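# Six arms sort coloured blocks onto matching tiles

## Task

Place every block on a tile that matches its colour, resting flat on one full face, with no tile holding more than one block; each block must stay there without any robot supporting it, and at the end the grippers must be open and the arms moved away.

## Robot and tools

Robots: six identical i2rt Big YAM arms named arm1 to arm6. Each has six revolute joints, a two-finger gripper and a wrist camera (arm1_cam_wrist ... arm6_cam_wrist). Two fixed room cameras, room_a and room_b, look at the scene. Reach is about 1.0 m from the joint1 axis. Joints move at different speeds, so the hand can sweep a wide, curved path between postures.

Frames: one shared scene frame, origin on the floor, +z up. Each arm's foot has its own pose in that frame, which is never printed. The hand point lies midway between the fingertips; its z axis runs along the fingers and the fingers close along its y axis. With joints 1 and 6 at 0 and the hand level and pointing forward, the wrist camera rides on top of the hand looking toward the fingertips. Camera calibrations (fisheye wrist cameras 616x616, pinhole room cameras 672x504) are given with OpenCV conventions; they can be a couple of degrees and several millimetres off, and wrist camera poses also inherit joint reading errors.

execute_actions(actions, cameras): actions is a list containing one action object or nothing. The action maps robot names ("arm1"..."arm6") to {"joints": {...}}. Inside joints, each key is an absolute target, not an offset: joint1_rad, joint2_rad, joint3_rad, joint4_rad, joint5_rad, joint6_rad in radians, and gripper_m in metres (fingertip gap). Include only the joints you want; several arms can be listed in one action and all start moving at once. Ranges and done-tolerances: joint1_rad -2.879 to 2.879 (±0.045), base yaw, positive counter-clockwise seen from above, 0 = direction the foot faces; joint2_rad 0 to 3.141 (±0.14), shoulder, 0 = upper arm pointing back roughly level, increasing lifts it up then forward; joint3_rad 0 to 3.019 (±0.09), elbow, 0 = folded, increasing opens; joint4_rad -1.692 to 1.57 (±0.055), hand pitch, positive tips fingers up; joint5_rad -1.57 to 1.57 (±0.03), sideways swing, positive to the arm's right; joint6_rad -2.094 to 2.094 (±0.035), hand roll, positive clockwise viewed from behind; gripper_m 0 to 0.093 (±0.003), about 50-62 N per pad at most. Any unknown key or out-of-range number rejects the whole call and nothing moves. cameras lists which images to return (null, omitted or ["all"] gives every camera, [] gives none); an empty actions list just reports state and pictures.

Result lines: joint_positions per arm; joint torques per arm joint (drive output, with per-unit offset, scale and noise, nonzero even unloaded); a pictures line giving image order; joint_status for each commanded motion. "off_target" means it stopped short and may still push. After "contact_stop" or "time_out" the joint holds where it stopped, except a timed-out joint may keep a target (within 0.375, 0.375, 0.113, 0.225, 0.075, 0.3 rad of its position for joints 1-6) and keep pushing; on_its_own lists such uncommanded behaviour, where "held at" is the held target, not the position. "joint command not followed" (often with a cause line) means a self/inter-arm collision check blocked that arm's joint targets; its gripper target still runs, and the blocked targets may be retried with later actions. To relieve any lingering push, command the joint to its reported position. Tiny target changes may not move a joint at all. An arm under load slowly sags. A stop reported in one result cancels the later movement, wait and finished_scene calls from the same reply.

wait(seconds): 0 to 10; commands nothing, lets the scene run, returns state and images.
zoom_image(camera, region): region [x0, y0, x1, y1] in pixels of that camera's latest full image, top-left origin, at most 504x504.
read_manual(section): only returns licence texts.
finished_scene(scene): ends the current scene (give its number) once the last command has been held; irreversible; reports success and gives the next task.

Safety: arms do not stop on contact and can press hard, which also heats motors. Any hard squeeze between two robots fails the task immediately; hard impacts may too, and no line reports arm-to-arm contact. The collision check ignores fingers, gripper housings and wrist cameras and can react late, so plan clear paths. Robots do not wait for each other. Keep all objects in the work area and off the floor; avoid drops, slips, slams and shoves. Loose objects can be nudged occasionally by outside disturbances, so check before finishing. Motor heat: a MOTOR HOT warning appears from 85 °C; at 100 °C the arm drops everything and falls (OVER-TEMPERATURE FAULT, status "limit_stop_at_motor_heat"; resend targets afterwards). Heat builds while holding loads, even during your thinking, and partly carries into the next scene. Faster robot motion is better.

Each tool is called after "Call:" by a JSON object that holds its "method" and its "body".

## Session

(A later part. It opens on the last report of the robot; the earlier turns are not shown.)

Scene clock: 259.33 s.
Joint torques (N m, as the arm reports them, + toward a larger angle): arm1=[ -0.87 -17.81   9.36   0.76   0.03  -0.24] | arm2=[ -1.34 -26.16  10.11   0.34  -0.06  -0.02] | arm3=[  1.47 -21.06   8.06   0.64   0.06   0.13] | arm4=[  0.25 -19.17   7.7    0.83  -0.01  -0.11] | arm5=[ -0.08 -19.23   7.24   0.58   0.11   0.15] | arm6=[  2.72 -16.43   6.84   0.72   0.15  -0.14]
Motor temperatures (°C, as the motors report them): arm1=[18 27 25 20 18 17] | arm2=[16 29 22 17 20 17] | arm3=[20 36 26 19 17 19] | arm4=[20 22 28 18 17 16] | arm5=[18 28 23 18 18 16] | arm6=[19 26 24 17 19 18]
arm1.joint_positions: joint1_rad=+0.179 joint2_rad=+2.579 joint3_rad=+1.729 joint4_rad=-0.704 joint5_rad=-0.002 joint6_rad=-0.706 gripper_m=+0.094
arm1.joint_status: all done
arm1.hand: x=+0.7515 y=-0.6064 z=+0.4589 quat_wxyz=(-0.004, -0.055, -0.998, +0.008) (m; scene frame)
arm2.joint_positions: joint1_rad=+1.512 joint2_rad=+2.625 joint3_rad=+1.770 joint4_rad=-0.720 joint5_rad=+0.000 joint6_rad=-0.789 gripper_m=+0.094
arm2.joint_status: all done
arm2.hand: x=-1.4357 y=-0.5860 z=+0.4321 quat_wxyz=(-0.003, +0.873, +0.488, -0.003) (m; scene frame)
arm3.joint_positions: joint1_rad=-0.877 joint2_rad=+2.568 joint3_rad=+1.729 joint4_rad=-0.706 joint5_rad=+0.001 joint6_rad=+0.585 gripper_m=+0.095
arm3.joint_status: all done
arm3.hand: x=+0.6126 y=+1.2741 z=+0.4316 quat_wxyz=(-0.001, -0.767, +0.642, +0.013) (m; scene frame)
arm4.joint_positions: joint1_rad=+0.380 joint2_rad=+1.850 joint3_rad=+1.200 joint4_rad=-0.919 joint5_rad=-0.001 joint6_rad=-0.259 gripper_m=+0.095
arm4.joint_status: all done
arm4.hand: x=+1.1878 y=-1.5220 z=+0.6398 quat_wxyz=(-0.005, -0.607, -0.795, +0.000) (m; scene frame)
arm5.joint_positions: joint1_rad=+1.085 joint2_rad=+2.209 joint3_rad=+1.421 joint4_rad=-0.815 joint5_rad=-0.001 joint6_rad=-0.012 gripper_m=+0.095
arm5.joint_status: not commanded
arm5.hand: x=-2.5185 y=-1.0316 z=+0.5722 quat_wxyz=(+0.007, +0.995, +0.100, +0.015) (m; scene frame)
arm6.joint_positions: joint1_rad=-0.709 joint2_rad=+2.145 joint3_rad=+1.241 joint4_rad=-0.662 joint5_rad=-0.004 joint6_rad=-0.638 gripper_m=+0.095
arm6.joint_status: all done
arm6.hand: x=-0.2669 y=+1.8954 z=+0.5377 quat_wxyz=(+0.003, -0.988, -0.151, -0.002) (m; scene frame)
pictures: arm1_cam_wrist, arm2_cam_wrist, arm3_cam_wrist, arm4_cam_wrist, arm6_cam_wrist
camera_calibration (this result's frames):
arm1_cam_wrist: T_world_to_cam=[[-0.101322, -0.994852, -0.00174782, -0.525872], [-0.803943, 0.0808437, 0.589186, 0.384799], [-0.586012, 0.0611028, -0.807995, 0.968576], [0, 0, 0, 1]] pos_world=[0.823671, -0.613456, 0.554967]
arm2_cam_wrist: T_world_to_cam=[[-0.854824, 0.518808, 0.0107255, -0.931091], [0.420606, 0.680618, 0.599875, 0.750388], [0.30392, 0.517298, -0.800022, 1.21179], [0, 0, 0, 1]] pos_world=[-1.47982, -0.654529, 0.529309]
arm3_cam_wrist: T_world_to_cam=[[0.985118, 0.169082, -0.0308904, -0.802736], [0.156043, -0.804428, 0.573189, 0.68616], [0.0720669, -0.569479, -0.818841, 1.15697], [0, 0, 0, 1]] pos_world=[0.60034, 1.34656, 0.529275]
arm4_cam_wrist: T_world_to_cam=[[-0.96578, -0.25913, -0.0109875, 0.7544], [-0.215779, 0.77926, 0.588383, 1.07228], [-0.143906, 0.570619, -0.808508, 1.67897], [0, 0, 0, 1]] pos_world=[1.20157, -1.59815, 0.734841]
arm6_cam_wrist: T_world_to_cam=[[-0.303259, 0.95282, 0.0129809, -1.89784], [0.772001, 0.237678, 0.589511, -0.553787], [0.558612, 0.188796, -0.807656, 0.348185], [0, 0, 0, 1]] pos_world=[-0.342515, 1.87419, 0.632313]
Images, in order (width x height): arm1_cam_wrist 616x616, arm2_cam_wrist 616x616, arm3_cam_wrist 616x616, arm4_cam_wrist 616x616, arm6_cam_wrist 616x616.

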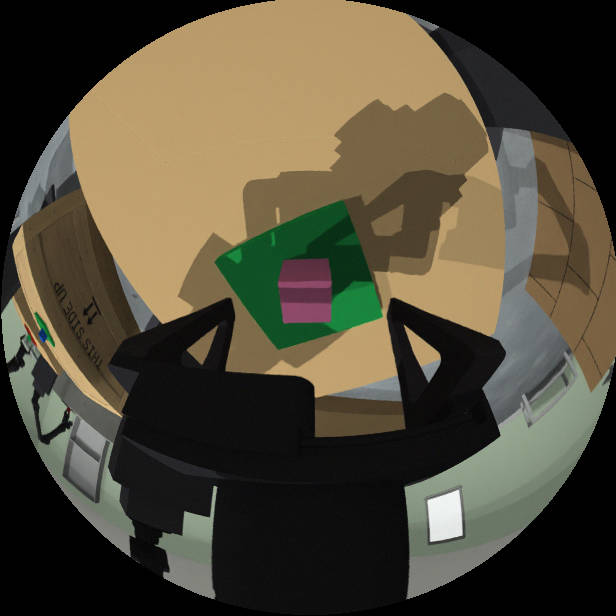

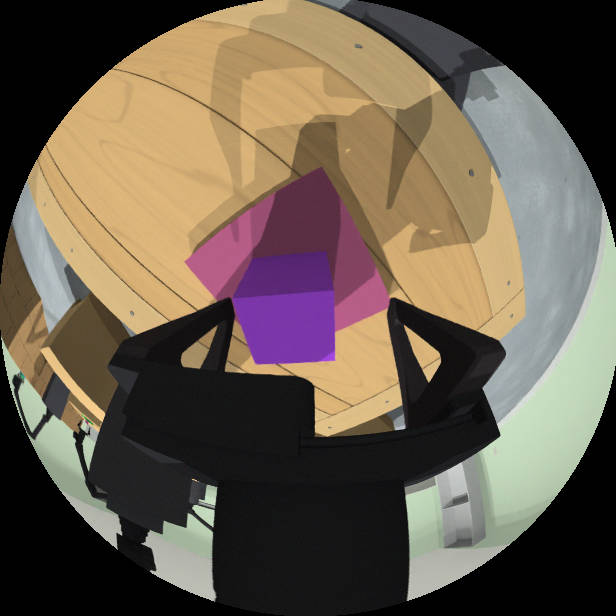

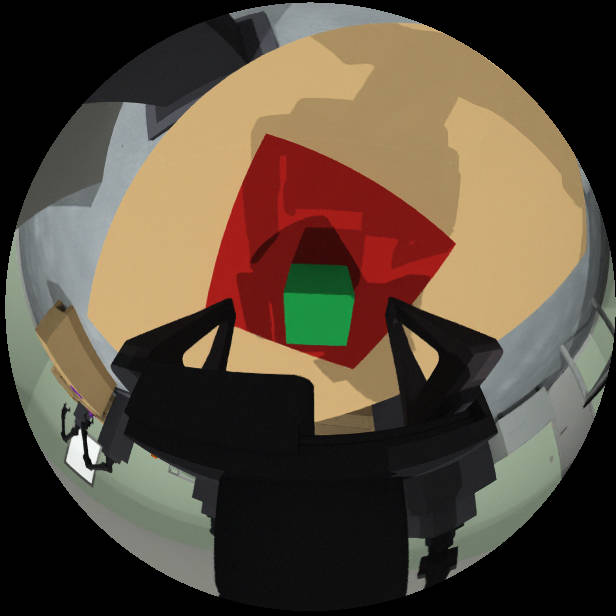

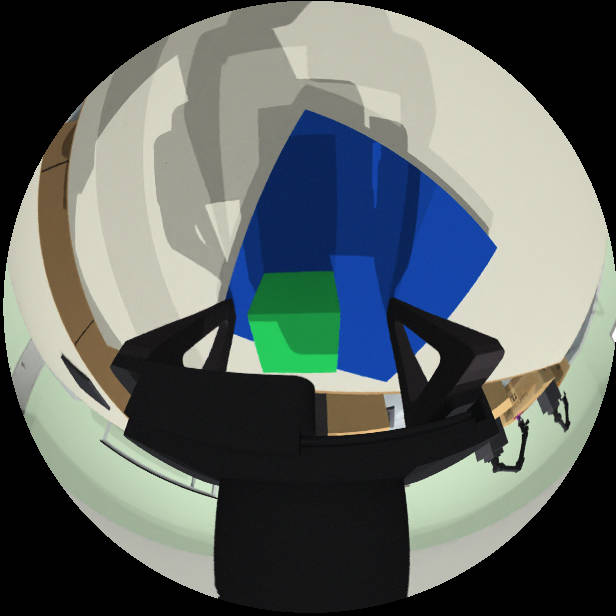

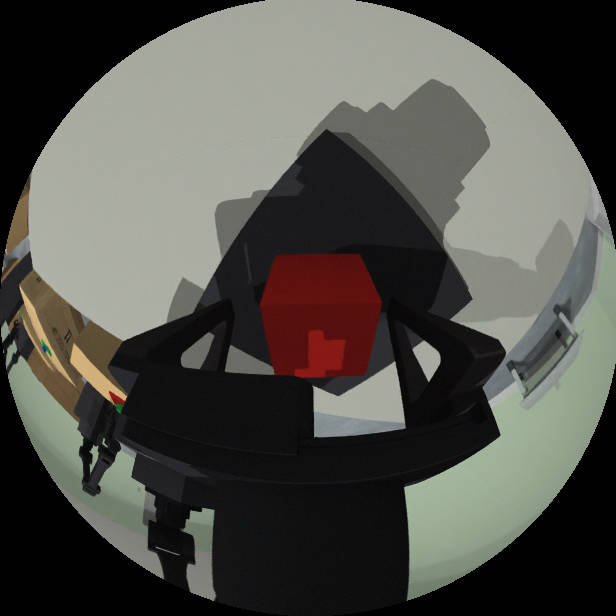

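Call:
{"method": "execute_actions", "body": {"actions": [{"arm1":{"joints":{"joint2_rad":2.64,"joint4_rad":-0.66}},"arm2":{"joints":{"joint2_rad":2.64}},"arm3":{"joints":{"joint2_rad":2.625,"joint4_rad":-0.68}},"arm4":{"joints":{"gripper_m":0.0}},"arm6":{"joints":{"gripper_m":0.0}}}], "cameras": ["arm1_cam_wrist","arm2_cam_wrist","arm3_cam_wrist","arm4_cam_wrist","arm6_cam_wrist"]}}

Scene clock: 275.23 s.
Joint torques (N m, as the arm reports them, + toward a larger angle): arm1=[ -0.8  -17.43   8.83   1.03   0.04  -0.25] | arm2=[ -1.55 -24.19  10.04   0.34  -0.07   0.  ] | arm3=[  1.53 -21.88   7.84   0.67   0.04   0.13] | arm4=[  0.24 -19.3    7.67   0.87  -0.01  -0.1 ] | arm5=[ -0.05 -19.28   7.24   0.57   0.11   0.15] | arm6=[  2.86 -16.47   6.84   0.63   0.08  -0.13]
Motor temperatures (°C, as the motors report them): arm1=[18 27 26 20 18 17] | arm2=[16 29 22 17 20 17] | arm3=[20 35 28 19 17 19] | arm4=[20 22 27 18 17 16] | arm5=[18 29 23 18 18 16] | arm6=[19 26 24 17 19 18]
arm1.joint_positions: joint1_rad=+0.179 joint2_rad=+2.612 joint3_rad=+1.729 joint4_rad=-0.679 joint5_rad=-0.002 joint6_rad=-0.706 gripper_m=+0.094
arm1.joint_status: all done
arm1.hand: x=+0.7464 y=-0.6012 z=+0.4385 quat_wxyz=(-0.001, -0.055, -0.998, +0.005) (m; scene frame)
arm2.joint_positions: joint1_rad=+1.512 joint2_rad=+2.631 joint3_rad=+1.770 joint4_rad=-0.720 joint5_rad=+0.000 joint6_rad=-0.789 gripper_m=+0.094
arm2.joint_status: all done
arm2.hand: x=-1.4332 y=-0.5854 z=+0.4281 quat_wxyz=(-0.002, +0.873, +0.489, +0.000) (m; scene frame)
arm3.joint_positions: joint1_rad=-0.877 joint2_rad=+2.607 joint3_rad=+1.729 joint4_rad=-0.689 joint5_rad=+0.001 joint6_rad=+0.585 gripper_m=+0.095
arm3.joint_status: all done
arm3.hand: x=+0.6201 y=+1.2661 z=+0.4082 quat_wxyz=(-0.003, -0.767, +0.642, +0.002) (m; scene frame)
arm4.joint_positions: joint1_rad=+0.380 joint2_rad=+1.850 joint3_rad=+1.200 joint4_rad=-0.919 joint5_rad=-0.001 joint6_rad=-0.259 gripper_m=+0.038
arm4.joint_status: gripper_m off_target (ended at +0.038, target +0.000)
arm4.hand: x=+1.1878 y=-1.5221 z=+0.6398 quat_wxyz=(-0.005, -0.606, -0.795, +0.000) (m; scene frame)
arm5.joint_positions: joint1_rad=+1.085 joint2_rad=+2.209 joint3_rad=+1.421 joint4_rad=-0.815 joint5_rad=-0.001 joint6_rad=-0.012 gripper_m=+0.095
arm5.joint_status: not commanded
arm5.hand: x=-2.5185 y=-1.0316 z=+0.5722 quat_wxyz=(+0.007, +0.995, +0.100, +0.015) (m; scene frame)
arm6.joint_positions: joint1_rad=-0.709 joint2_rad=+2.145 joint3_rad=+1.241 joint4_rad=-0.661 joint5_rad=-0.002 joint6_rad=-0.639 gripper_m=+0.048
arm6.joint_status: gripper_m off_target (ended at +0.048, target +0.000)
arm6.hand: x=-0.2670 y=+1.8958 z=+0.5377 quat_wxyz=(+0.004, -0.988, -0.152, -0.002) (m; scene frame)
pictures: arm1_cam_wrist, arm2_cam_wrist, arm3_cam_wrist, arm4_cam_wrist, arm6_cam_wrist
camera_calibration (this result's frames):
arm1_cam_wrist: T_world_to_cam=[[-0.101416, -0.994816, -0.00749344, -0.518643], [-0.800378, 0.0771157, 0.594515, 0.385042], [-0.590855, 0.0662907, -0.804049, 0.953811], [0, 0, 0, 1]] pos_world=[0.819145, -0.608876, 0.534111]
arm2_cam_wrist: T_world_to_cam=[[-0.855063, 0.518488, 0.00610135, -0.927755], [0.416563, 0.679872, 0.603531, 0.743508], [0.308775, 0.518599, -0.797316, 1.21408], [0, 0, 0, 1]] pos_world=[-1.47788, -0.65408, 0.524933]
arm3_cam_wrist: T_world_to_cam=[[0.98546, 0.168843, -0.0189733, -0.814195], [0.147601, -0.795433, 0.587793, 0.679893], [0.0841525, -0.582047, -0.808789, 1.13695], [0, 0, 0, 1]] pos_world=[0.606326, 1.34004, 0.504469]
arm4_cam_wrist: T_world_to_cam=[[-0.965583, -0.259869, -0.0108855, 0.752953], [-0.21637, 0.779323, 0.588081, 1.07334], [-0.144341, 0.570196, -0.808729, 1.67904], [0, 0, 0, 1]] pos_world=[1.20163, -1.59819, 0.734871]
arm6_cam_wrist: T_world_to_cam=[[-0.304358, 0.95244, 0.0149578, -1.89885], [0.771778, 0.237361, 0.589931, -0.553508], [0.558324, 0.191094, -0.807315, 0.343538], [0, 0, 0, 1]] pos_world=[-0.342551, 1.87428, 0.632278]
Images, in order (width x height): arm1_cam_wrist 616x616, arm2_cam_wrist 616x616, arm3_cam_wrist 616x616, arm4_cam_wrist 616x616, arm6_cam_wrist 616x616.

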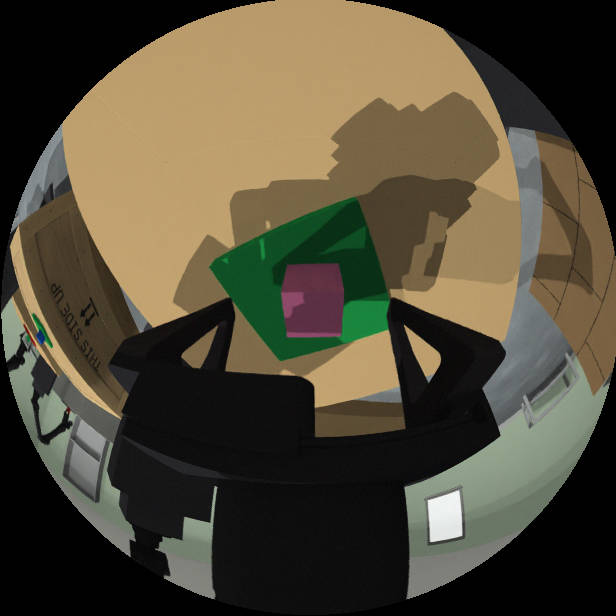

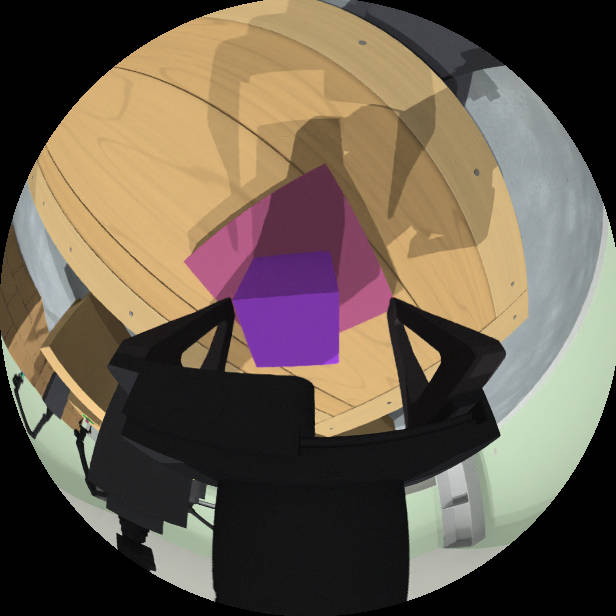

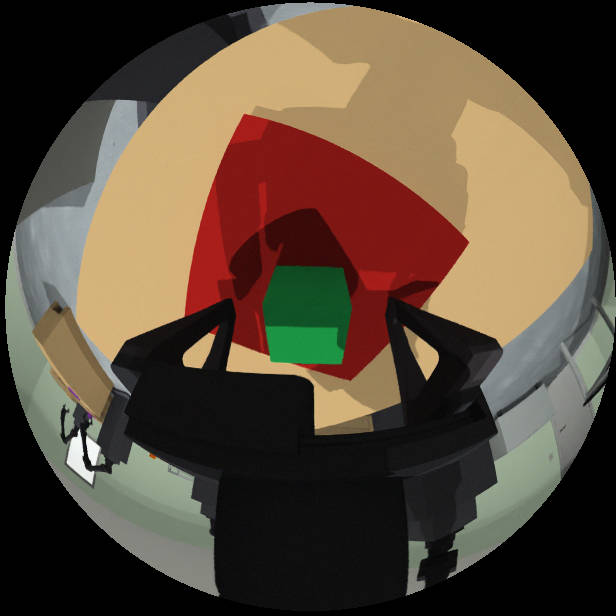

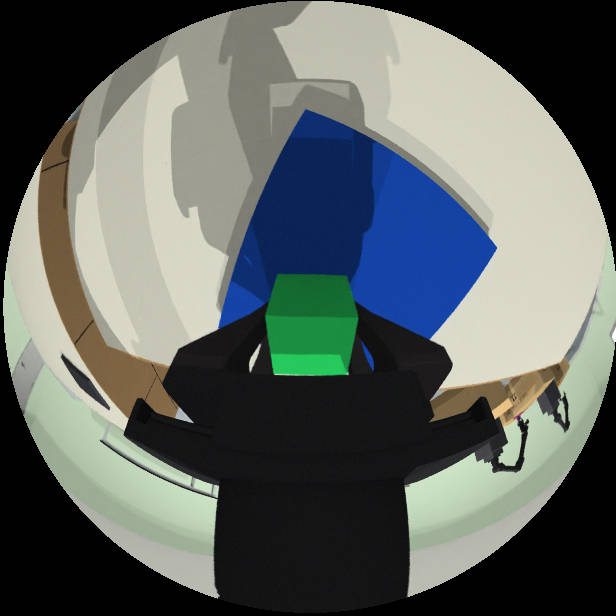

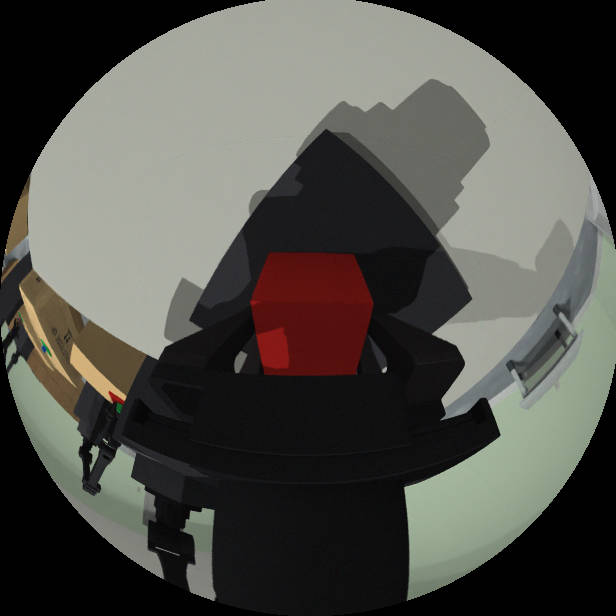

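Call:
{"method": "execute_actions", "body": {"actions": [{"arm1":{"joints":{"joint2_rad":2.667,"joint4_rad":-0.64}},"arm2":{"joints":{"gripper_m":0.0}},"arm3":{"joints":{"gripper_m":0.0}},"arm4":{"joints":{"joint2_rad":1.688,"joint3_rad":1.397,"joint4_rad":-1.279}},"arm6":{"joints":{"joint2_rad":1.904,"joint4_rad":-0.911}}}], "cameras": ["arm1_cam_wrist","arm2_cam_wrist","arm3_cam_wrist"]}}

Scene clock: 291.80 s.
Joint torques (N m, as the arm reports them, + toward a larger angle): arm1=[ -0.91 -17.77   8.77   0.92   0.04  -0.25] | arm2=[ -1.56 -24.5   10.06   0.29  -0.02   0.01] | arm3=[  1.45 -22.     7.81   0.64   0.06   0.12] | arm4=[  0.3  -17.82   9.54  -0.22  -0.01  -0.1 ] | arm5=[ -0.06 -19.2    7.25   0.58   0.1    0.15] | arm6=[  2.89 -14.69   8.43  -0.42   0.08  -0.12]
Motor temperatures (°C, as the motors report them): arm1=[18 27 27 20 18 17] | arm2=[16 29 23 17 20 17] | arm3=[20 36 28 19 17 19] | arm4=[20 22 28 18 17 16] | arm5=[18 29 23 18 18 16] | arm6=[19 27 25 17 19 18]
arm1.joint_positions: joint1_rad=+0.179 joint2_rad=+2.636 joint3_rad=+1.729 joint4_rad=-0.658 joint5_rad=-0.002 joint6_rad=-0.706 gripper_m=+0.094
arm1.joint_status: all done
arm1.hand: x=+0.7430 y=-0.5978 z=+0.4240 quat_wxyz=(+0.000, -0.055, -0.998, +0.004) (m; scene frame)
arm2.joint_positions: joint1_rad=+1.512 joint2_rad=+2.632 joint3_rad=+1.770 joint4_rad=-0.720 joint5_rad=-0.002 joint6_rad=-0.790 gripper_m=+0.047
arm2.joint_status: gripper_m off_target (ended at +0.047, target +0.000)
arm2.hand: x=-1.4330 y=-0.5859 z=+0.4279 quat_wxyz=(-0.001, +0.872, +0.489, +0.000) (m; scene frame)
arm3.joint_positions: joint1_rad=-0.877 joint2_rad=+2.607 joint3_rad=+1.729 joint4_rad=-0.689 joint5_rad=+0.001 joint6_rad=+0.586 gripper_m=+0.038
arm3.joint_status: gripper_m off_target (ended at +0.038, target +0.000)
arm3.hand: x=+0.6200 y=+1.2660 z=+0.4082 quat_wxyz=(-0.003, -0.766, +0.642, +0.002) (m; scene frame)
arm4.joint_positions: joint1_rad=+0.380 joint2_rad=+1.686 joint3_rad=+1.383 joint4_rad=-1.265 joint5_rad=-0.001 joint6_rad=-0.259 gripper_m=+0.038
arm4.joint_status: all done
arm4.hand: x=+1.1869 y=-1.5234 z=+0.7797 quat_wxyz=(-0.005, -0.606, -0.795, +0.000) (m; scene frame)
arm5.joint_positions: joint1_rad=+1.085 joint2_rad=+2.209 joint3_rad=+1.421 joint4_rad=-0.815 joint5_rad=-0.001 joint6_rad=-0.012 gripper_m=+0.095
arm5.joint_status: not commanded
arm5.hand: x=-2.5185 y=-1.0316 z=+0.5722 quat_wxyz=(+0.007, +0.995, +0.100, +0.015) (m; scene frame)
arm6.joint_positions: joint1_rad=-0.709 joint2_rad=+1.886 joint3_rad=+1.241 joint4_rad=-0.897 joint5_rad=-0.002 joint6_rad=-0.639 gripper_m=+0.048
arm6.joint_status: all done
arm6.hand: x=-0.2624 y=+1.8926 z=+0.6663 quat_wxyz=(+0.010, -0.988, -0.152, +0.008) (m; scene frame)
pictures: arm1_cam_wrist, arm2_cam_wrist, arm3_cam_wrist
camera_calibration (this result's frames):
arm1_cam_wrist: T_world_to_cam=[[-0.101456, -0.994795, -0.0094917, -0.514776], [-0.799131, 0.0758109, 0.596358, 0.388168], [-0.592534, 0.0680893, -0.802662, 0.941684], [0, 0, 0, 1]] pos_world=[0.81595, -0.605643, 0.519481]
arm2_cam_wrist: T_world_to_cam=[[-0.85566, 0.517516, 0.00476145, -0.928143], [0.415347, 0.681187, 0.602885, 0.743154], [0.308759, 0.517842, -0.797814, 1.21379], [0, 0, 0, 1]] pos_world=[-1.47761, -0.65445, 0.52476]
arm3_cam_wrist: T_world_to_cam=[[0.985583, 0.168087, -0.0192899, -0.813131], [0.147158, -0.795387, 0.587966, 0.68001], [0.0834866, -0.582328, -0.808655, 1.13764], [0, 0, 0, 1]] pos_world=[0.606362, 1.34003, 0.504453]
Images, in order (width x height): arm1_cam_wrist 616x616, arm2_cam_wrist 616x616, arm3_cam_wrist 616x616.

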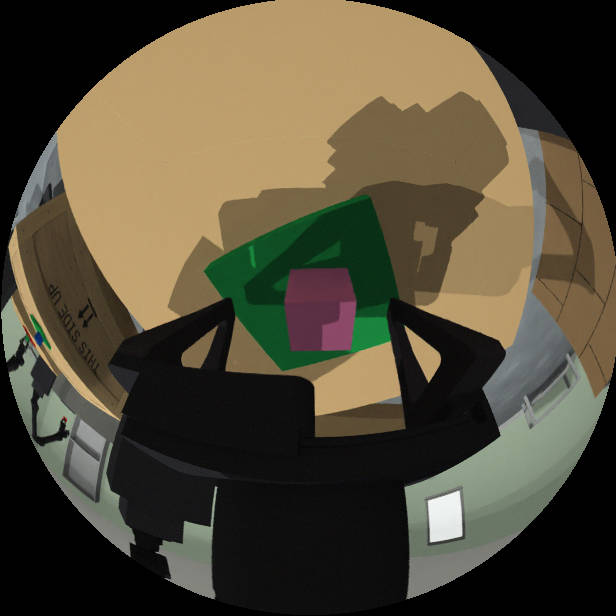

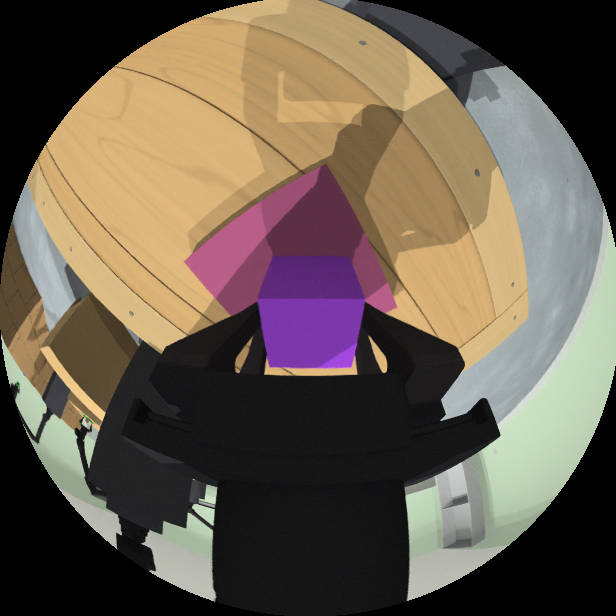

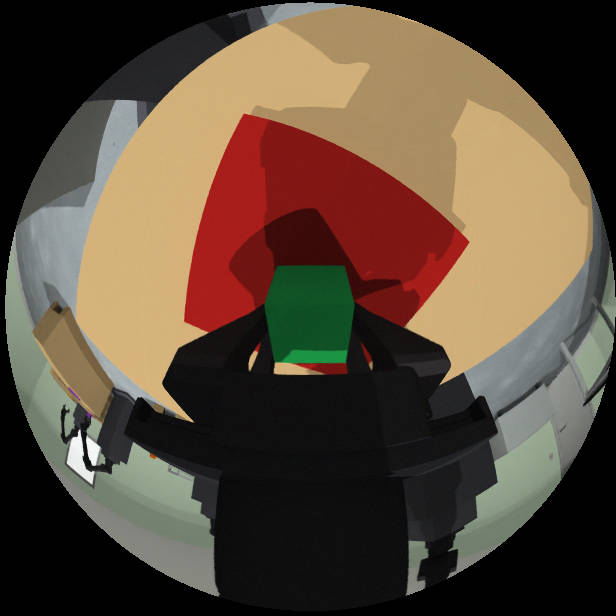

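Call:
{"method": "execute_actions", "body": {"actions": [{"arm1":{"joints":{"gripper_m":0.0}},"arm2":{"joints":{"joint2_rad":2.3,"joint3_rad":1.6,"joint4_rad":-0.87}},"arm3":{"joints":{"joint2_rad":2.25,"joint3_rad":1.56,"joint4_rad":-0.88}},"arm4":{"joints":{"joint1_rad":-1.0,"joint6_rad":0}},"arm6":{"joints":{"joint1_rad":0.8,"joint6_rad":0}}}], "cameras": ["arm1_cam_wrist","room_b"]}}

Scene clock: 306.33 s.
Joint torques (N m, as the arm reports them, + toward a larger angle): arm1=[ -0.89 -17.68   8.86   0.94   0.01  -0.24] | arm2=[ -1.54 -24.22   9.07   0.05  -0.03   0.01] | arm3=[  1.46 -20.43   7.28   0.13   0.08   0.11] | arm4=[  0.74 -17.71   9.51  -0.25  -0.1    0.1 ] | arm5=[ -0.04 -19.23   7.25   0.58   0.1    0.15] | arm6=[  1.56 -14.88   8.41  -0.43   0.14   0.09]
Motor temperatures (°C, as the motors report them): arm1=[18 27 27 20 18 17] | arm2=[16 29 23 17 20 17] | arm3=[20 37 28 19 17 19] | arm4=[20 22 29 18 17 16] | arm5=[18 29 23 18 18 16] | arm6=[19 26 26 17 19 18]
arm1.joint_positions: joint1_rad=+0.179 joint2_rad=+2.636 joint3_rad=+1.729 joint4_rad=-0.658 joint5_rad=-0.002 joint6_rad=-0.706 gripper_m=+0.031
arm1.joint_status: gripper_m off_target (ended at +0.031, target +0.000)
arm1.hand: x=+0.7430 y=-0.5978 z=+0.4240 quat_wxyz=(+0.000, -0.055, -0.999, +0.004) (m; scene frame)
arm2.joint_positions: joint1_rad=+1.512 joint2_rad=+2.310 joint3_rad=+1.593 joint4_rad=-0.868 joint5_rad=-0.002 joint6_rad=-0.790 gripper_m=+0.047
arm2.joint_status: all done
arm2.hand: x=-1.4117 y=-0.5813 z=+0.5754 quat_wxyz=(+0.000, +0.872, +0.489, +0.002) (m; scene frame)
arm3.joint_positions: joint1_rad=-0.877 joint2_rad=+2.234 joint3_rad=+1.549 joint4_rad=-0.876 joint5_rad=+0.001 joint6_rad=+0.586 gripper_m=+0.038
arm3.joint_status: all done
arm3.hand: x=+0.6353 y=+1.2518 z=+0.5820 quat_wxyz=(-0.003, -0.766, +0.642, +0.005) (m; scene frame)
arm4.joint_positions: joint1_rad=-1.005 joint2_rad=+1.687 joint3_rad=+1.383 joint4_rad=-1.265 joint5_rad=+0.002 joint6_rad=-0.010 gripper_m=+0.038
arm4.joint_status: all done
arm4.hand: x=+0.6944 y=-1.1209 z=+0.7741 quat_wxyz=(-0.002, -0.995, -0.102, -0.002) (m; scene frame)
arm5.joint_positions: joint1_rad=+1.085 joint2_rad=+2.209 joint3_rad=+1.421 joint4_rad=-0.815 joint5_rad=-0.001 joint6_rad=-0.012 gripper_m=+0.095
arm5.joint_status: not commanded
arm5.hand: x=-2.5185 y=-1.0316 z=+0.5722 quat_wxyz=(+0.007, +0.995, +0.100, +0.015) (m; scene frame)
arm6.joint_positions: joint1_rad=+0.806 joint2_rad=+1.886 joint3_rad=+1.241 joint4_rad=-0.897 joint5_rad=-0.002 joint6_rad=-0.012 gripper_m=+0.048
arm6.joint_status: all done
arm6.hand: x=+0.0291 y=+1.2457 z=+0.6631 quat_wxyz=(-0.007, -0.827, -0.562, +0.005) (m; scene frame)
pictures: arm1_cam_wrist, room_b
camera_calibration (this result's frames):
arm1_cam_wrist: T_world_to_cam=[[-0.101081, -0.994836, -0.00920331, -0.515251], [-0.798992, 0.0756636, 0.596562, 0.387855], [-0.592785, 0.0676547, -0.802514, 0.941523], [0, 0, 0, 1]] pos_world=[0.815932, -0.605635, 0.519463]
Images, in order (width x height): arm1_cam_wrist 616x616, room_b 672x504.

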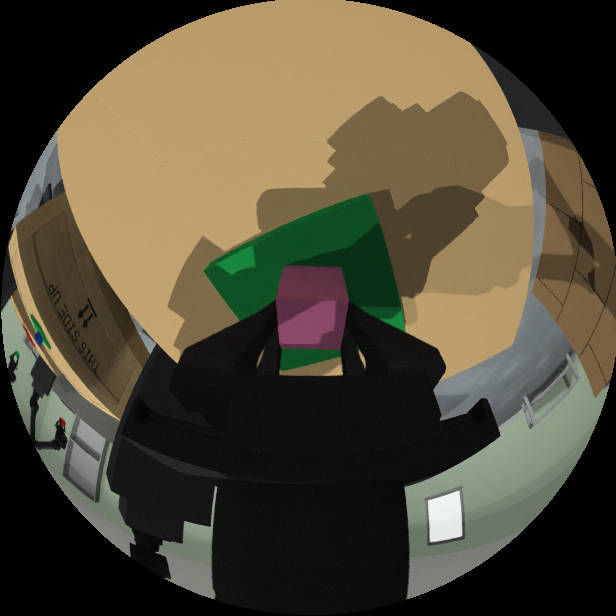

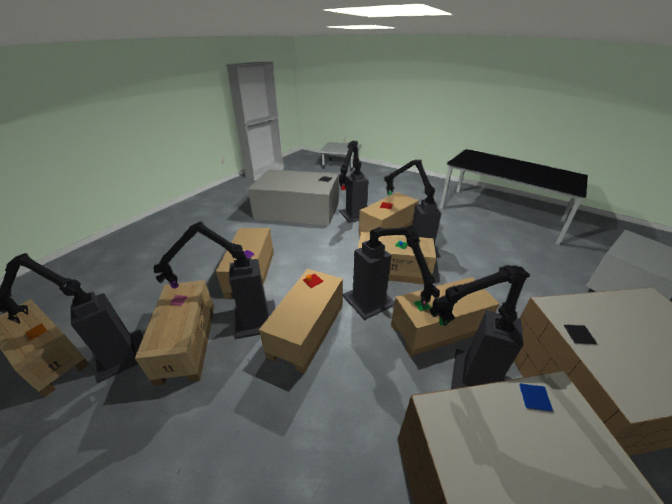

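Call:
{"method": "execute_actions", "body": {"actions": [{"arm1":{"joints":{"joint2_rad":2.3,"joint3_rad":1.54,"joint4_rad":-0.81}},"arm2":{"joints":{"joint1_rad":0.015,"joint2_rad":2.255,"joint3_rad":1.48,"joint4_rad":-0.796,"joint6_rad":0}},"arm3":{"joints":{"joint1_rad":0.1,"joint6_rad":0}}}], "cameras": ["arm2_cam_wrist"]}}

Scene clock: 322.90 s.
Joint torques (N m, as the arm reports them, + toward a larger angle): arm1=[ -0.94 -16.69   7.51  -0.26   0.02  -0.23] | arm2=[ -1.48 -24.44   7.4   -0.11  -0.09   0.25] | arm3=[ -0.2  -20.16   7.45   0.18   0.14  -0.1 ] | arm4=[  0.93 -17.87   9.47  -0.28  -0.1    0.1 ] | arm5=[ -0.06 -19.23   7.24   0.57   0.1    0.15] | arm6=[  1.82 -14.8    8.44  -0.38   0.14   0.08]
Motor temperatures (°C, as the motors report them): arm1=[18 28 27 20 18 17] | arm2=[16 30 22 17 20 17] | arm3=[20 36 28 19 17 19] | arm4=[20 22 30 18 17 16] | arm5=[18 30 23 18 18 16] | arm6=[19 26 27 17 19 18]
arm1.joint_positions: joint1_rad=+0.179 joint2_rad=+2.276 joint3_rad=+1.536 joint4_rad=-0.799 joint5_rad=-0.002 joint6_rad=-0.707 gripper_m=+0.031
arm1.joint_status: all done
arm1.hand: x=+0.7344 y=-0.5869 z=+0.5881 quat_wxyz=(-0.009, -0.054, -0.998, +0.013) (m; scene frame)
arm2.joint_positions: joint1_rad=+0.009 joint2_rad=+2.274 joint3_rad=+1.484 joint4_rad=-0.790 joint5_rad=+0.003 joint6_rad=-0.012 gripper_m=+0.047
arm2.joint_status: all done
arm2.hand: x=-0.9889 y=+0.1185 z=+0.5613 quat_wxyz=(+0.005, +0.808, -0.589, -0.001) (m; scene frame)
arm3.joint_positions: joint1_rad=+0.109 joint2_rad=+2.234 joint3_rad=+1.549 joint4_rad=-0.876 joint5_rad=-0.002 joint6_rad=+0.015 gripper_m=+0.038
arm3.joint_status: all done
arm3.hand: x=+0.4565 y=+0.7057 z=+0.5854 quat_wxyz=(-0.004, -0.997, -0.081, +0.007) (m; scene frame)
arm4.joint_positions: joint1_rad=-1.005 joint2_rad=+1.687 joint3_rad=+1.383 joint4_rad=-1.265 joint5_rad=+0.002 joint6_rad=-0.010 gripper_m=+0.038
arm4.joint_status: not commanded
arm4.hand: x=+0.6944 y=-1.1209 z=+0.7741 quat_wxyz=(-0.002, -0.995, -0.102, -0.002) (m; scene frame)
arm5.joint_positions: joint1_rad=+1.085 joint2_rad=+2.209 joint3_rad=+1.421 joint4_rad=-0.815 joint5_rad=-0.001 joint6_rad=-0.012 gripper_m=+0.095
arm5.joint_status: not commanded
arm5.hand: x=-2.5185 y=-1.0316 z=+0.5722 quat_wxyz=(+0.007, +0.995, +0.100, +0.015) (m; scene frame)
arm6.joint_positions: joint1_rad=+0.806 joint2_rad=+1.886 joint3_rad=+1.241 joint4_rad=-0.897 joint5_rad=-0.002 joint6_rad=-0.012 gripper_m=+0.048
arm6.joint_status: not commanded
arm6.hand: x=+0.0291 y=+1.2457 z=+0.6631 quat_wxyz=(-0.007, -0.827, -0.562, +0.005) (m; scene frame)
pictures: arm2_cam_wrist
camera_calibration (this result's frames):
arm2_cam_wrist: T_world_to_cam=[[0.950321, 0.311218, -0.0058385, 0.902987], [0.250981, -0.75502, 0.605767, 0.00454398], [0.184117, -0.577139, -0.79562, 0.823639], [0, 0, 0, 1]] pos_world=[-1.01091, 0.197759, 0.657824]
Images, in order (width x height): arm2_cam_wrist 616x616.

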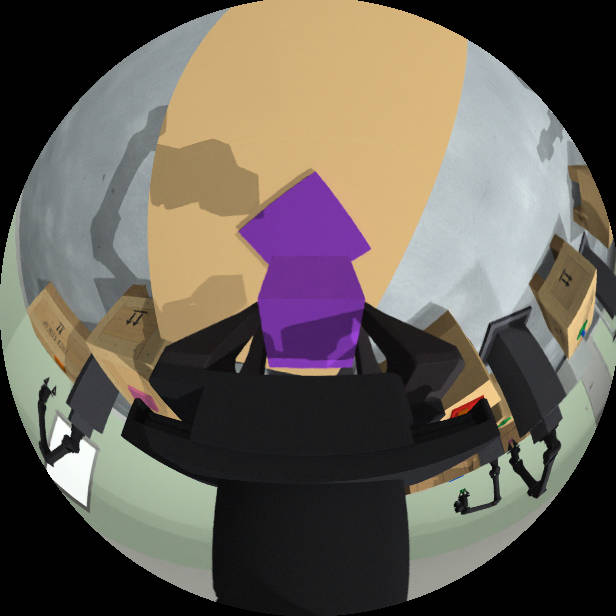

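Call:
{"method": "execute_actions", "body": {"actions": [{"arm1":{"joints":{"joint1_rad":-1.676,"joint2_rad":2.42,"joint3_rad":1.755,"joint4_rad":-0.885,"joint6_rad":0}},"arm2":{"joints":{"joint2_rad":2.478,"joint3_rad":1.54,"joint4_rad":-0.59,"joint6_rad":-0.66}},"arm6":{"joints":{"joint1_rad":1.917,"joint2_rad":2.3,"joint3_rad":1.52,"joint4_rad":-0.765}}}], "cameras": ["arm1_cam_wrist","arm2_cam_wrist","arm6_cam_wrist","room_a"]}}

Scene clock: 348.83 s.
Joint torques (N m, as the arm reports them, + toward a larger angle): arm1=[  0.6  -20.29   8.2   -0.58  -0.08   0.05] | arm2=[ -1.41 -24.93   8.42   0.42  -0.16   0.  ] | arm3=[ -0.41 -20.35   7.5    0.13   0.13  -0.11] | arm4=[  0.83 -17.89   9.49  -0.26  -0.1    0.09] | arm5=[ -0.05 -19.23   7.25   0.57   0.1    0.15] | arm6=[  2.04 -20.57   6.66   0.03   0.18   0.06]
Motor temperatures (°C, as the motors report them): arm1=[18 28 26 20 18 17] | arm2=[16 30 22 17 20 17] | arm3=[20 37 29 19 17 19] | arm4=[20 23 30 18 17 16] | arm5=[18 30 23 18 18 16] | arm6=[19 27 27 17 19 18]
arm1.joint_positions: joint1_rad=-1.688 joint2_rad=+2.415 joint3_rad=+1.750 joint4_rad=-0.866 joint5_rad=+0.002 joint6_rad=-0.014 gripper_m=+0.031
arm1.joint_status: all done
arm1.hand: x=-0.2748 y=-0.4360 z=+0.5711 quat_wxyz=(-0.005, -0.972, -0.235, +0.023) (m; scene frame)
arm2.joint_positions: joint1_rad=+0.009 joint2_rad=+2.498 joint3_rad=+1.520 joint4_rad=-0.599 joint5_rad=+0.003 joint6_rad=-0.649 gripper_m=+0.047
arm2.joint_status: all done
arm2.hand: x=-0.9877 y=+0.1107 z=+0.4431 quat_wxyz=(+0.003, +0.952, -0.306, -0.003) (m; scene frame)
arm3.joint_positions: joint1_rad=+0.109 joint2_rad=+2.234 joint3_rad=+1.549 joint4_rad=-0.876 joint5_rad=-0.002 joint6_rad=+0.015 gripper_m=+0.038
arm3.joint_status: not commanded
arm3.hand: x=+0.4565 y=+0.7057 z=+0.5854 quat_wxyz=(-0.004, -0.997, -0.081, +0.007) (m; scene frame)
arm4.joint_positions: joint1_rad=-1.005 joint2_rad=+1.687 joint3_rad=+1.383 joint4_rad=-1.265 joint5_rad=+0.002 joint6_rad=-0.010 gripper_m=+0.038
arm4.joint_status: not commanded
arm4.hand: x=+0.6944 y=-1.1209 z=+0.7741 quat_wxyz=(-0.002, -0.995, -0.102, -0.002) (m; scene frame)
arm5.joint_positions: joint1_rad=+1.085 joint2_rad=+2.209 joint3_rad=+1.421 joint4_rad=-0.815 joint5_rad=-0.001 joint6_rad=-0.012 gripper_m=+0.095
arm5.joint_status: not commanded
arm5.hand: x=-2.5185 y=-1.0316 z=+0.5722 quat_wxyz=(+0.007, +0.995, +0.100, +0.015) (m; scene frame)
arm6.joint_positions: joint1_rad=+1.923 joint2_rad=+2.308 joint3_rad=+1.511 joint4_rad=-0.763 joint5_rad=-0.003 joint6_rad=-0.009 gripper_m=+0.048
arm6.joint_status: all done
arm6.hand: x=+0.6227 y=+1.2790 z=+0.5211 quat_wxyz=(-0.008, -0.405, -0.914, -0.005) (m; scene frame)
pictures: arm1_cam_wrist, arm2_cam_wrist, arm6_cam_wrist, room_a
camera_calibration (this result's frames):
arm1_cam_wrist: T_world_to_cam=[[-0.463863, 0.885767, -0.0157296, 0.268179], [0.730701, 0.392575, 0.558535, 0.0549643], [0.500907, 0.24759, -0.829332, 0.839577], [0, 0, 0, 1]] pos_world=[-0.336314, -0.466993, 0.669807]
arm2_cam_wrist: T_world_to_cam=[[0.578482, 0.815681, -0.00488045, 0.4801], [0.654215, -0.46038, 0.600043, 0.43811], [0.487197, -0.350307, -0.799953, 1.00108], [0, 0, 0, 1]] pos_world=[-1.05207, 0.160776, 0.540277]
arm6_cam_wrist: T_world_to_cam=[[-0.737953, -0.674796, -0.00869189, 1.32317], [-0.555149, 0.599683, 0.576359, -0.713949], [-0.383712, 0.430151, -0.81715, 0.237302], [0, 0, 0, 1]] pos_world=[0.671145, 1.21894, 0.616903]
Images, in order (width x height): arm1_cam_wrist 616x616, arm2_cam_wrist 616x616, arm6_cam_wrist 616x616, room_a 672x504.

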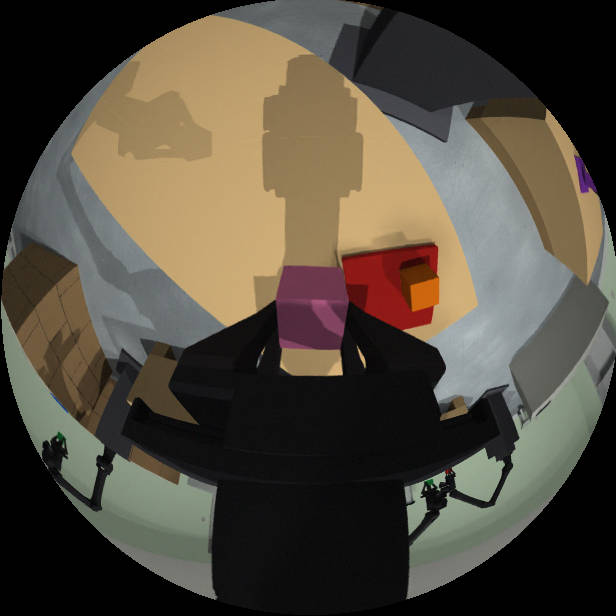

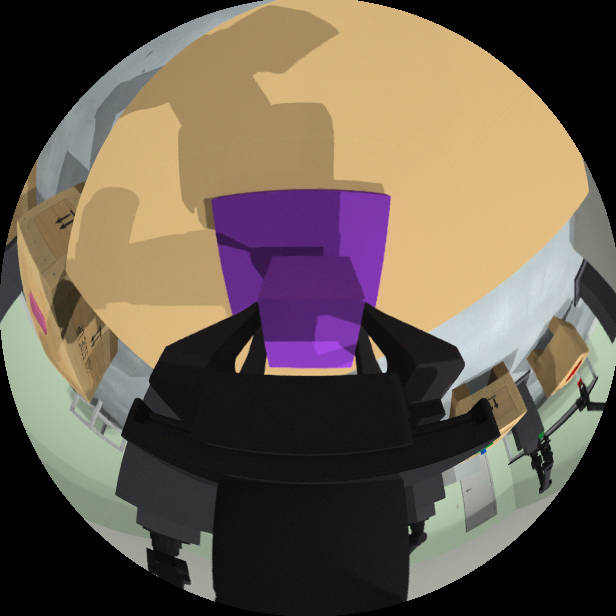

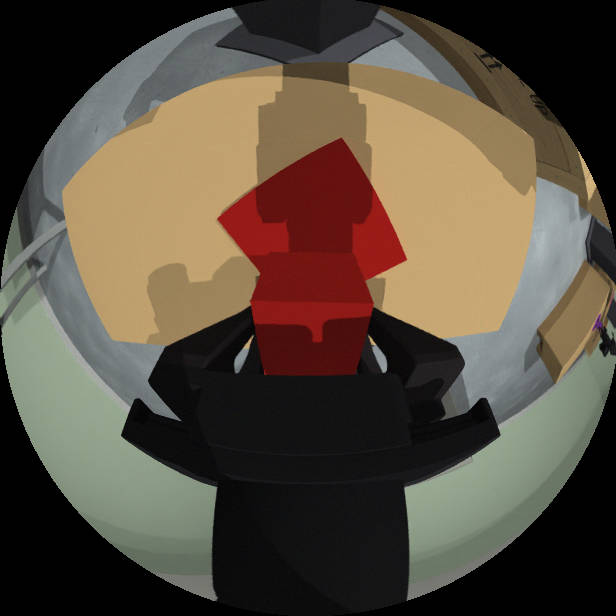

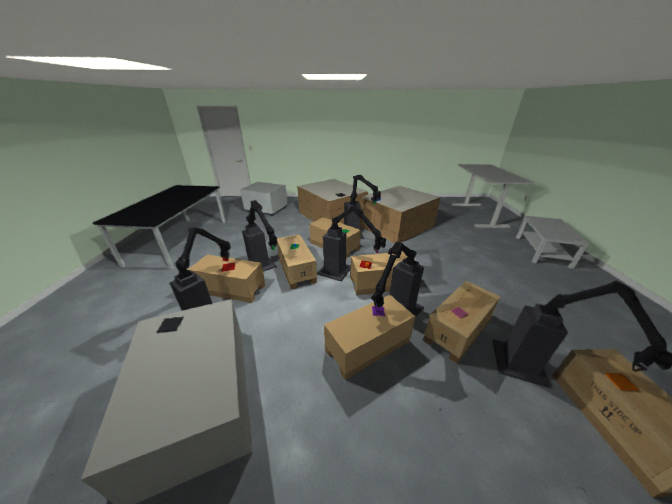

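Call:
{"method": "execute_actions", "body": {"actions": [{"arm1":{"joints":{"joint1_rad":-1.6,"joint2_rad":2.655,"joint3_rad":1.85,"joint4_rad":-0.75}},"arm2":{"joints":{"joint2_rad":2.535,"joint3_rad":1.57,"joint4_rad":-0.56}},"arm4":{"joints":{"joint1_rad":-1.968,"joint2_rad":2.245,"joint3_rad":1.61,"joint4_rad":-0.905}},"arm6":{"joints":{"joint2_rad":2.46,"joint3_rad":1.57,"joint4_rad":-0.655,"joint6_rad":-0.54}}}], "cameras": ["arm1_cam_wrist","arm2_cam_wrist","arm4_cam_wrist","arm6_cam_wrist"]}}

Scene clock: 394.20 s.
Joint torques (N m, as the arm reports them, + toward a larger angle): arm1=[ -0.96 -21.5    7.98   0.63   0.     0.05] | arm2=[ -1.79 -23.09   9.44   0.4   -0.14   0.  ] | arm3=[ -0.18 -20.43   7.58   0.11   0.13  -0.14] | arm4=[  0.52 -25.13   8.58   0.33  -0.11   0.08] | arm5=[ -0.03 -19.26   7.25   0.57   0.1    0.15] | arm6=[  2.04 -20.64   6.55   0.44   0.13  -0.12]
Motor temperatures (°C, as the motors report them): arm1=[18 31 27 20 18 17] | arm2=[16 31 22 17 20 17] | arm3=[20 38 29 19 17 19] | arm4=[20 23 31 18 17 16] | arm5=[18 31 24 18 18 16] | arm6=[19 32 26 17 19 18]
arm1.joint_positions: joint1_rad=-1.589 joint2_rad=+2.667 joint3_rad=+1.833 joint4_rad=-0.762 joint5_rad=+0.001 joint6_rad=-0.014 gripper_m=+0.031
arm1.joint_status: all done
arm1.hand: x=-0.2265 y=-0.4832 z=+0.4359 quat_wxyz=(+0.002, -0.959, -0.282, -0.009) (m; scene frame)
arm2.joint_positions: joint1_rad=+0.009 joint2_rad=+2.534 joint3_rad=+1.539 joint4_rad=-0.567 joint5_rad=+0.002 joint6_rad=-0.650 gripper_m=+0.047
arm2.joint_status: all done
arm2.hand: x=-0.9895 y=+0.1151 z=+0.4275 quat_wxyz=(-0.003, +0.952, -0.306, -0.008) (m; scene frame)
arm3.joint_positions: joint1_rad=+0.109 joint2_rad=+2.234 joint3_rad=+1.549 joint4_rad=-0.876 joint5_rad=-0.002 joint6_rad=+0.015 gripper_m=+0.038
arm3.joint_status: not commanded
arm3.hand: x=+0.4565 y=+0.7057 z=+0.5854 quat_wxyz=(-0.004, -0.997, -0.081, +0.007) (m; scene frame)
arm4.joint_positions: joint1_rad=-1.967 joint2_rad=+2.249 joint3_rad=+1.590 joint4_rad=-0.911 joint5_rad=+0.001 joint6_rad=-0.008 gripper_m=+0.038
arm4.joint_status: all done
arm4.hand: x=+0.7428 y=-0.5991 z=+0.5370 quat_wxyz=(+0.000, -0.929, +0.371, -0.003) (m; scene frame)
arm5.joint_positions: joint1_rad=+1.085 joint2_rad=+2.209 joint3_rad=+1.421 joint4_rad=-0.815 joint5_rad=-0.001 joint6_rad=-0.012 gripper_m=+0.095
arm5.joint_status: not commanded
arm5.hand: x=-2.5185 y=-1.0316 z=+0.5722 quat_wxyz=(+0.007, +0.995, +0.100, +0.015) (m; scene frame)
arm6.joint_positions: joint1_rad=+1.923 joint2_rad=+2.465 joint3_rad=+1.552 joint4_rad=-0.664 joint5_rad=-0.003 joint6_rad=-0.528 gripper_m=+0.048
arm6.joint_status: all done
arm6.hand: x=+0.6202 y=+1.2834 z=+0.4410 quat_wxyz=(-0.002, -0.157, -0.988, -0.009) (m; scene frame)
pictures: arm1_cam_wrist, arm2_cam_wrist, arm4_cam_wrist, arm6_cam_wrist
camera_calibration (this result's frames):
arm1_cam_wrist: T_world_to_cam=[[-0.548149, 0.836179, -0.0183455, 0.288374], [0.655904, 0.443374, 0.610909, 0.0985232], [0.518963, 0.322836, -0.791488, 0.738958], [0, 0, 0, 1]] pos_world=[-0.290042, -0.523377, 0.529978]
arm2_cam_wrist: T_world_to_cam=[[0.577996, 0.816031, 0.00373388, 0.473249], [0.65789, -0.468682, 0.589507, 0.459766], [0.482806, -0.338276, -0.807755, 0.988559], [0, 0, 0, 1]] pos_world=[-1.05329, 0.163704, 0.525711]
arm4_cam_wrist: T_world_to_cam=[[0.691981, 0.72191, -0.00289669, -0.0854096], [0.578878, -0.552473, 0.599728, -1.07666], [0.431349, -0.416677, -0.800199, -0.01804], [0, 0, 0, 1]] pos_world=[0.690136, -0.540682, 0.631017]
arm6_cam_wrist: T_world_to_cam=[[-0.305805, -0.952035, -0.0106176, 1.41224], [-0.774787, 0.242359, 0.583924, -0.0804317], [-0.553343, 0.186794, -0.811739, 0.584083], [0, 0, 0, 1]] pos_world=[0.69275, 1.25489, 0.536083]
Images, in order (width x height): arm1_cam_wrist 616x616, arm2_cam_wrist 616x616, arm4_cam_wrist 616x616, arm6_cam_wrist 616x616.

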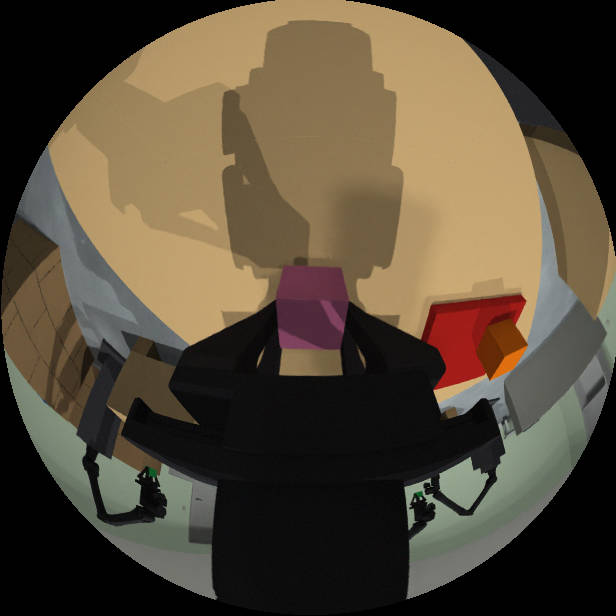

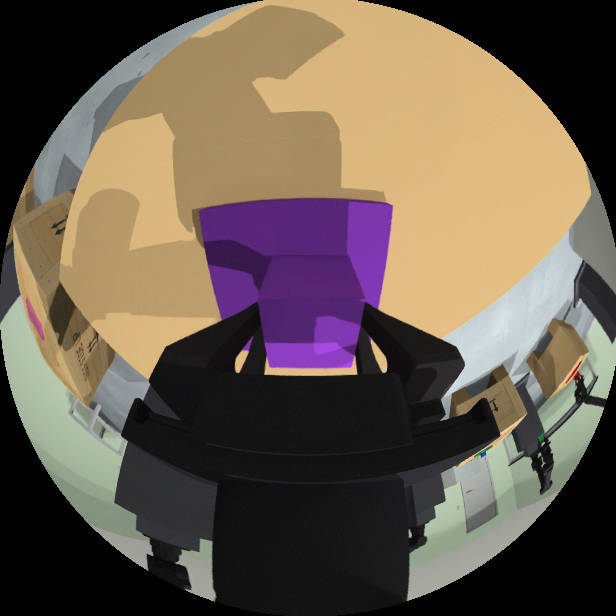

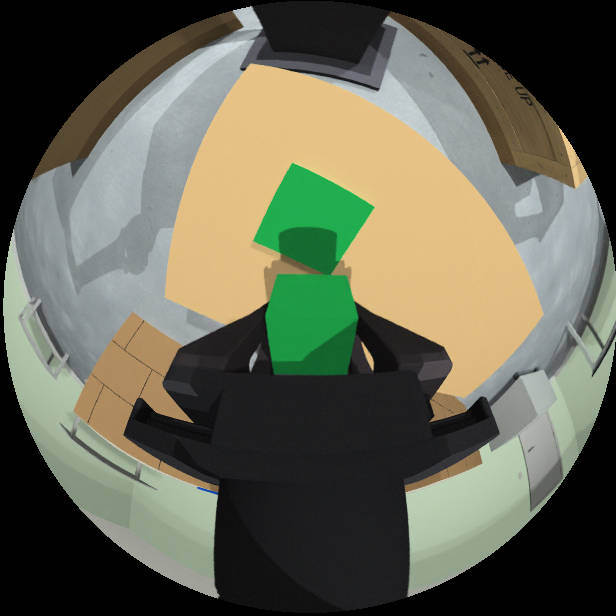

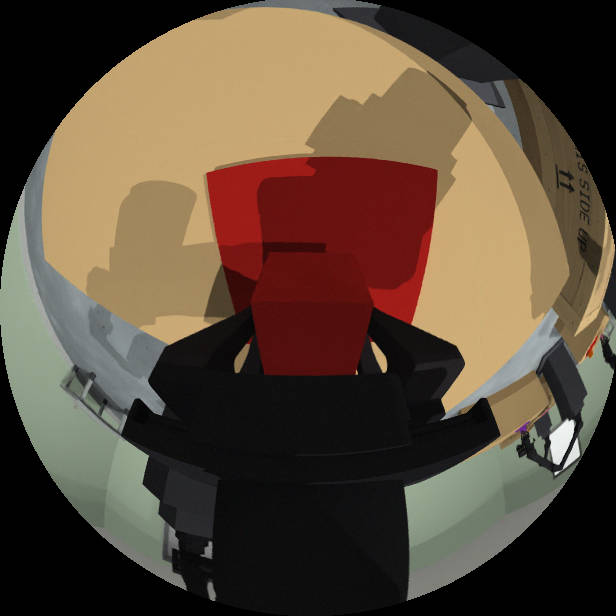

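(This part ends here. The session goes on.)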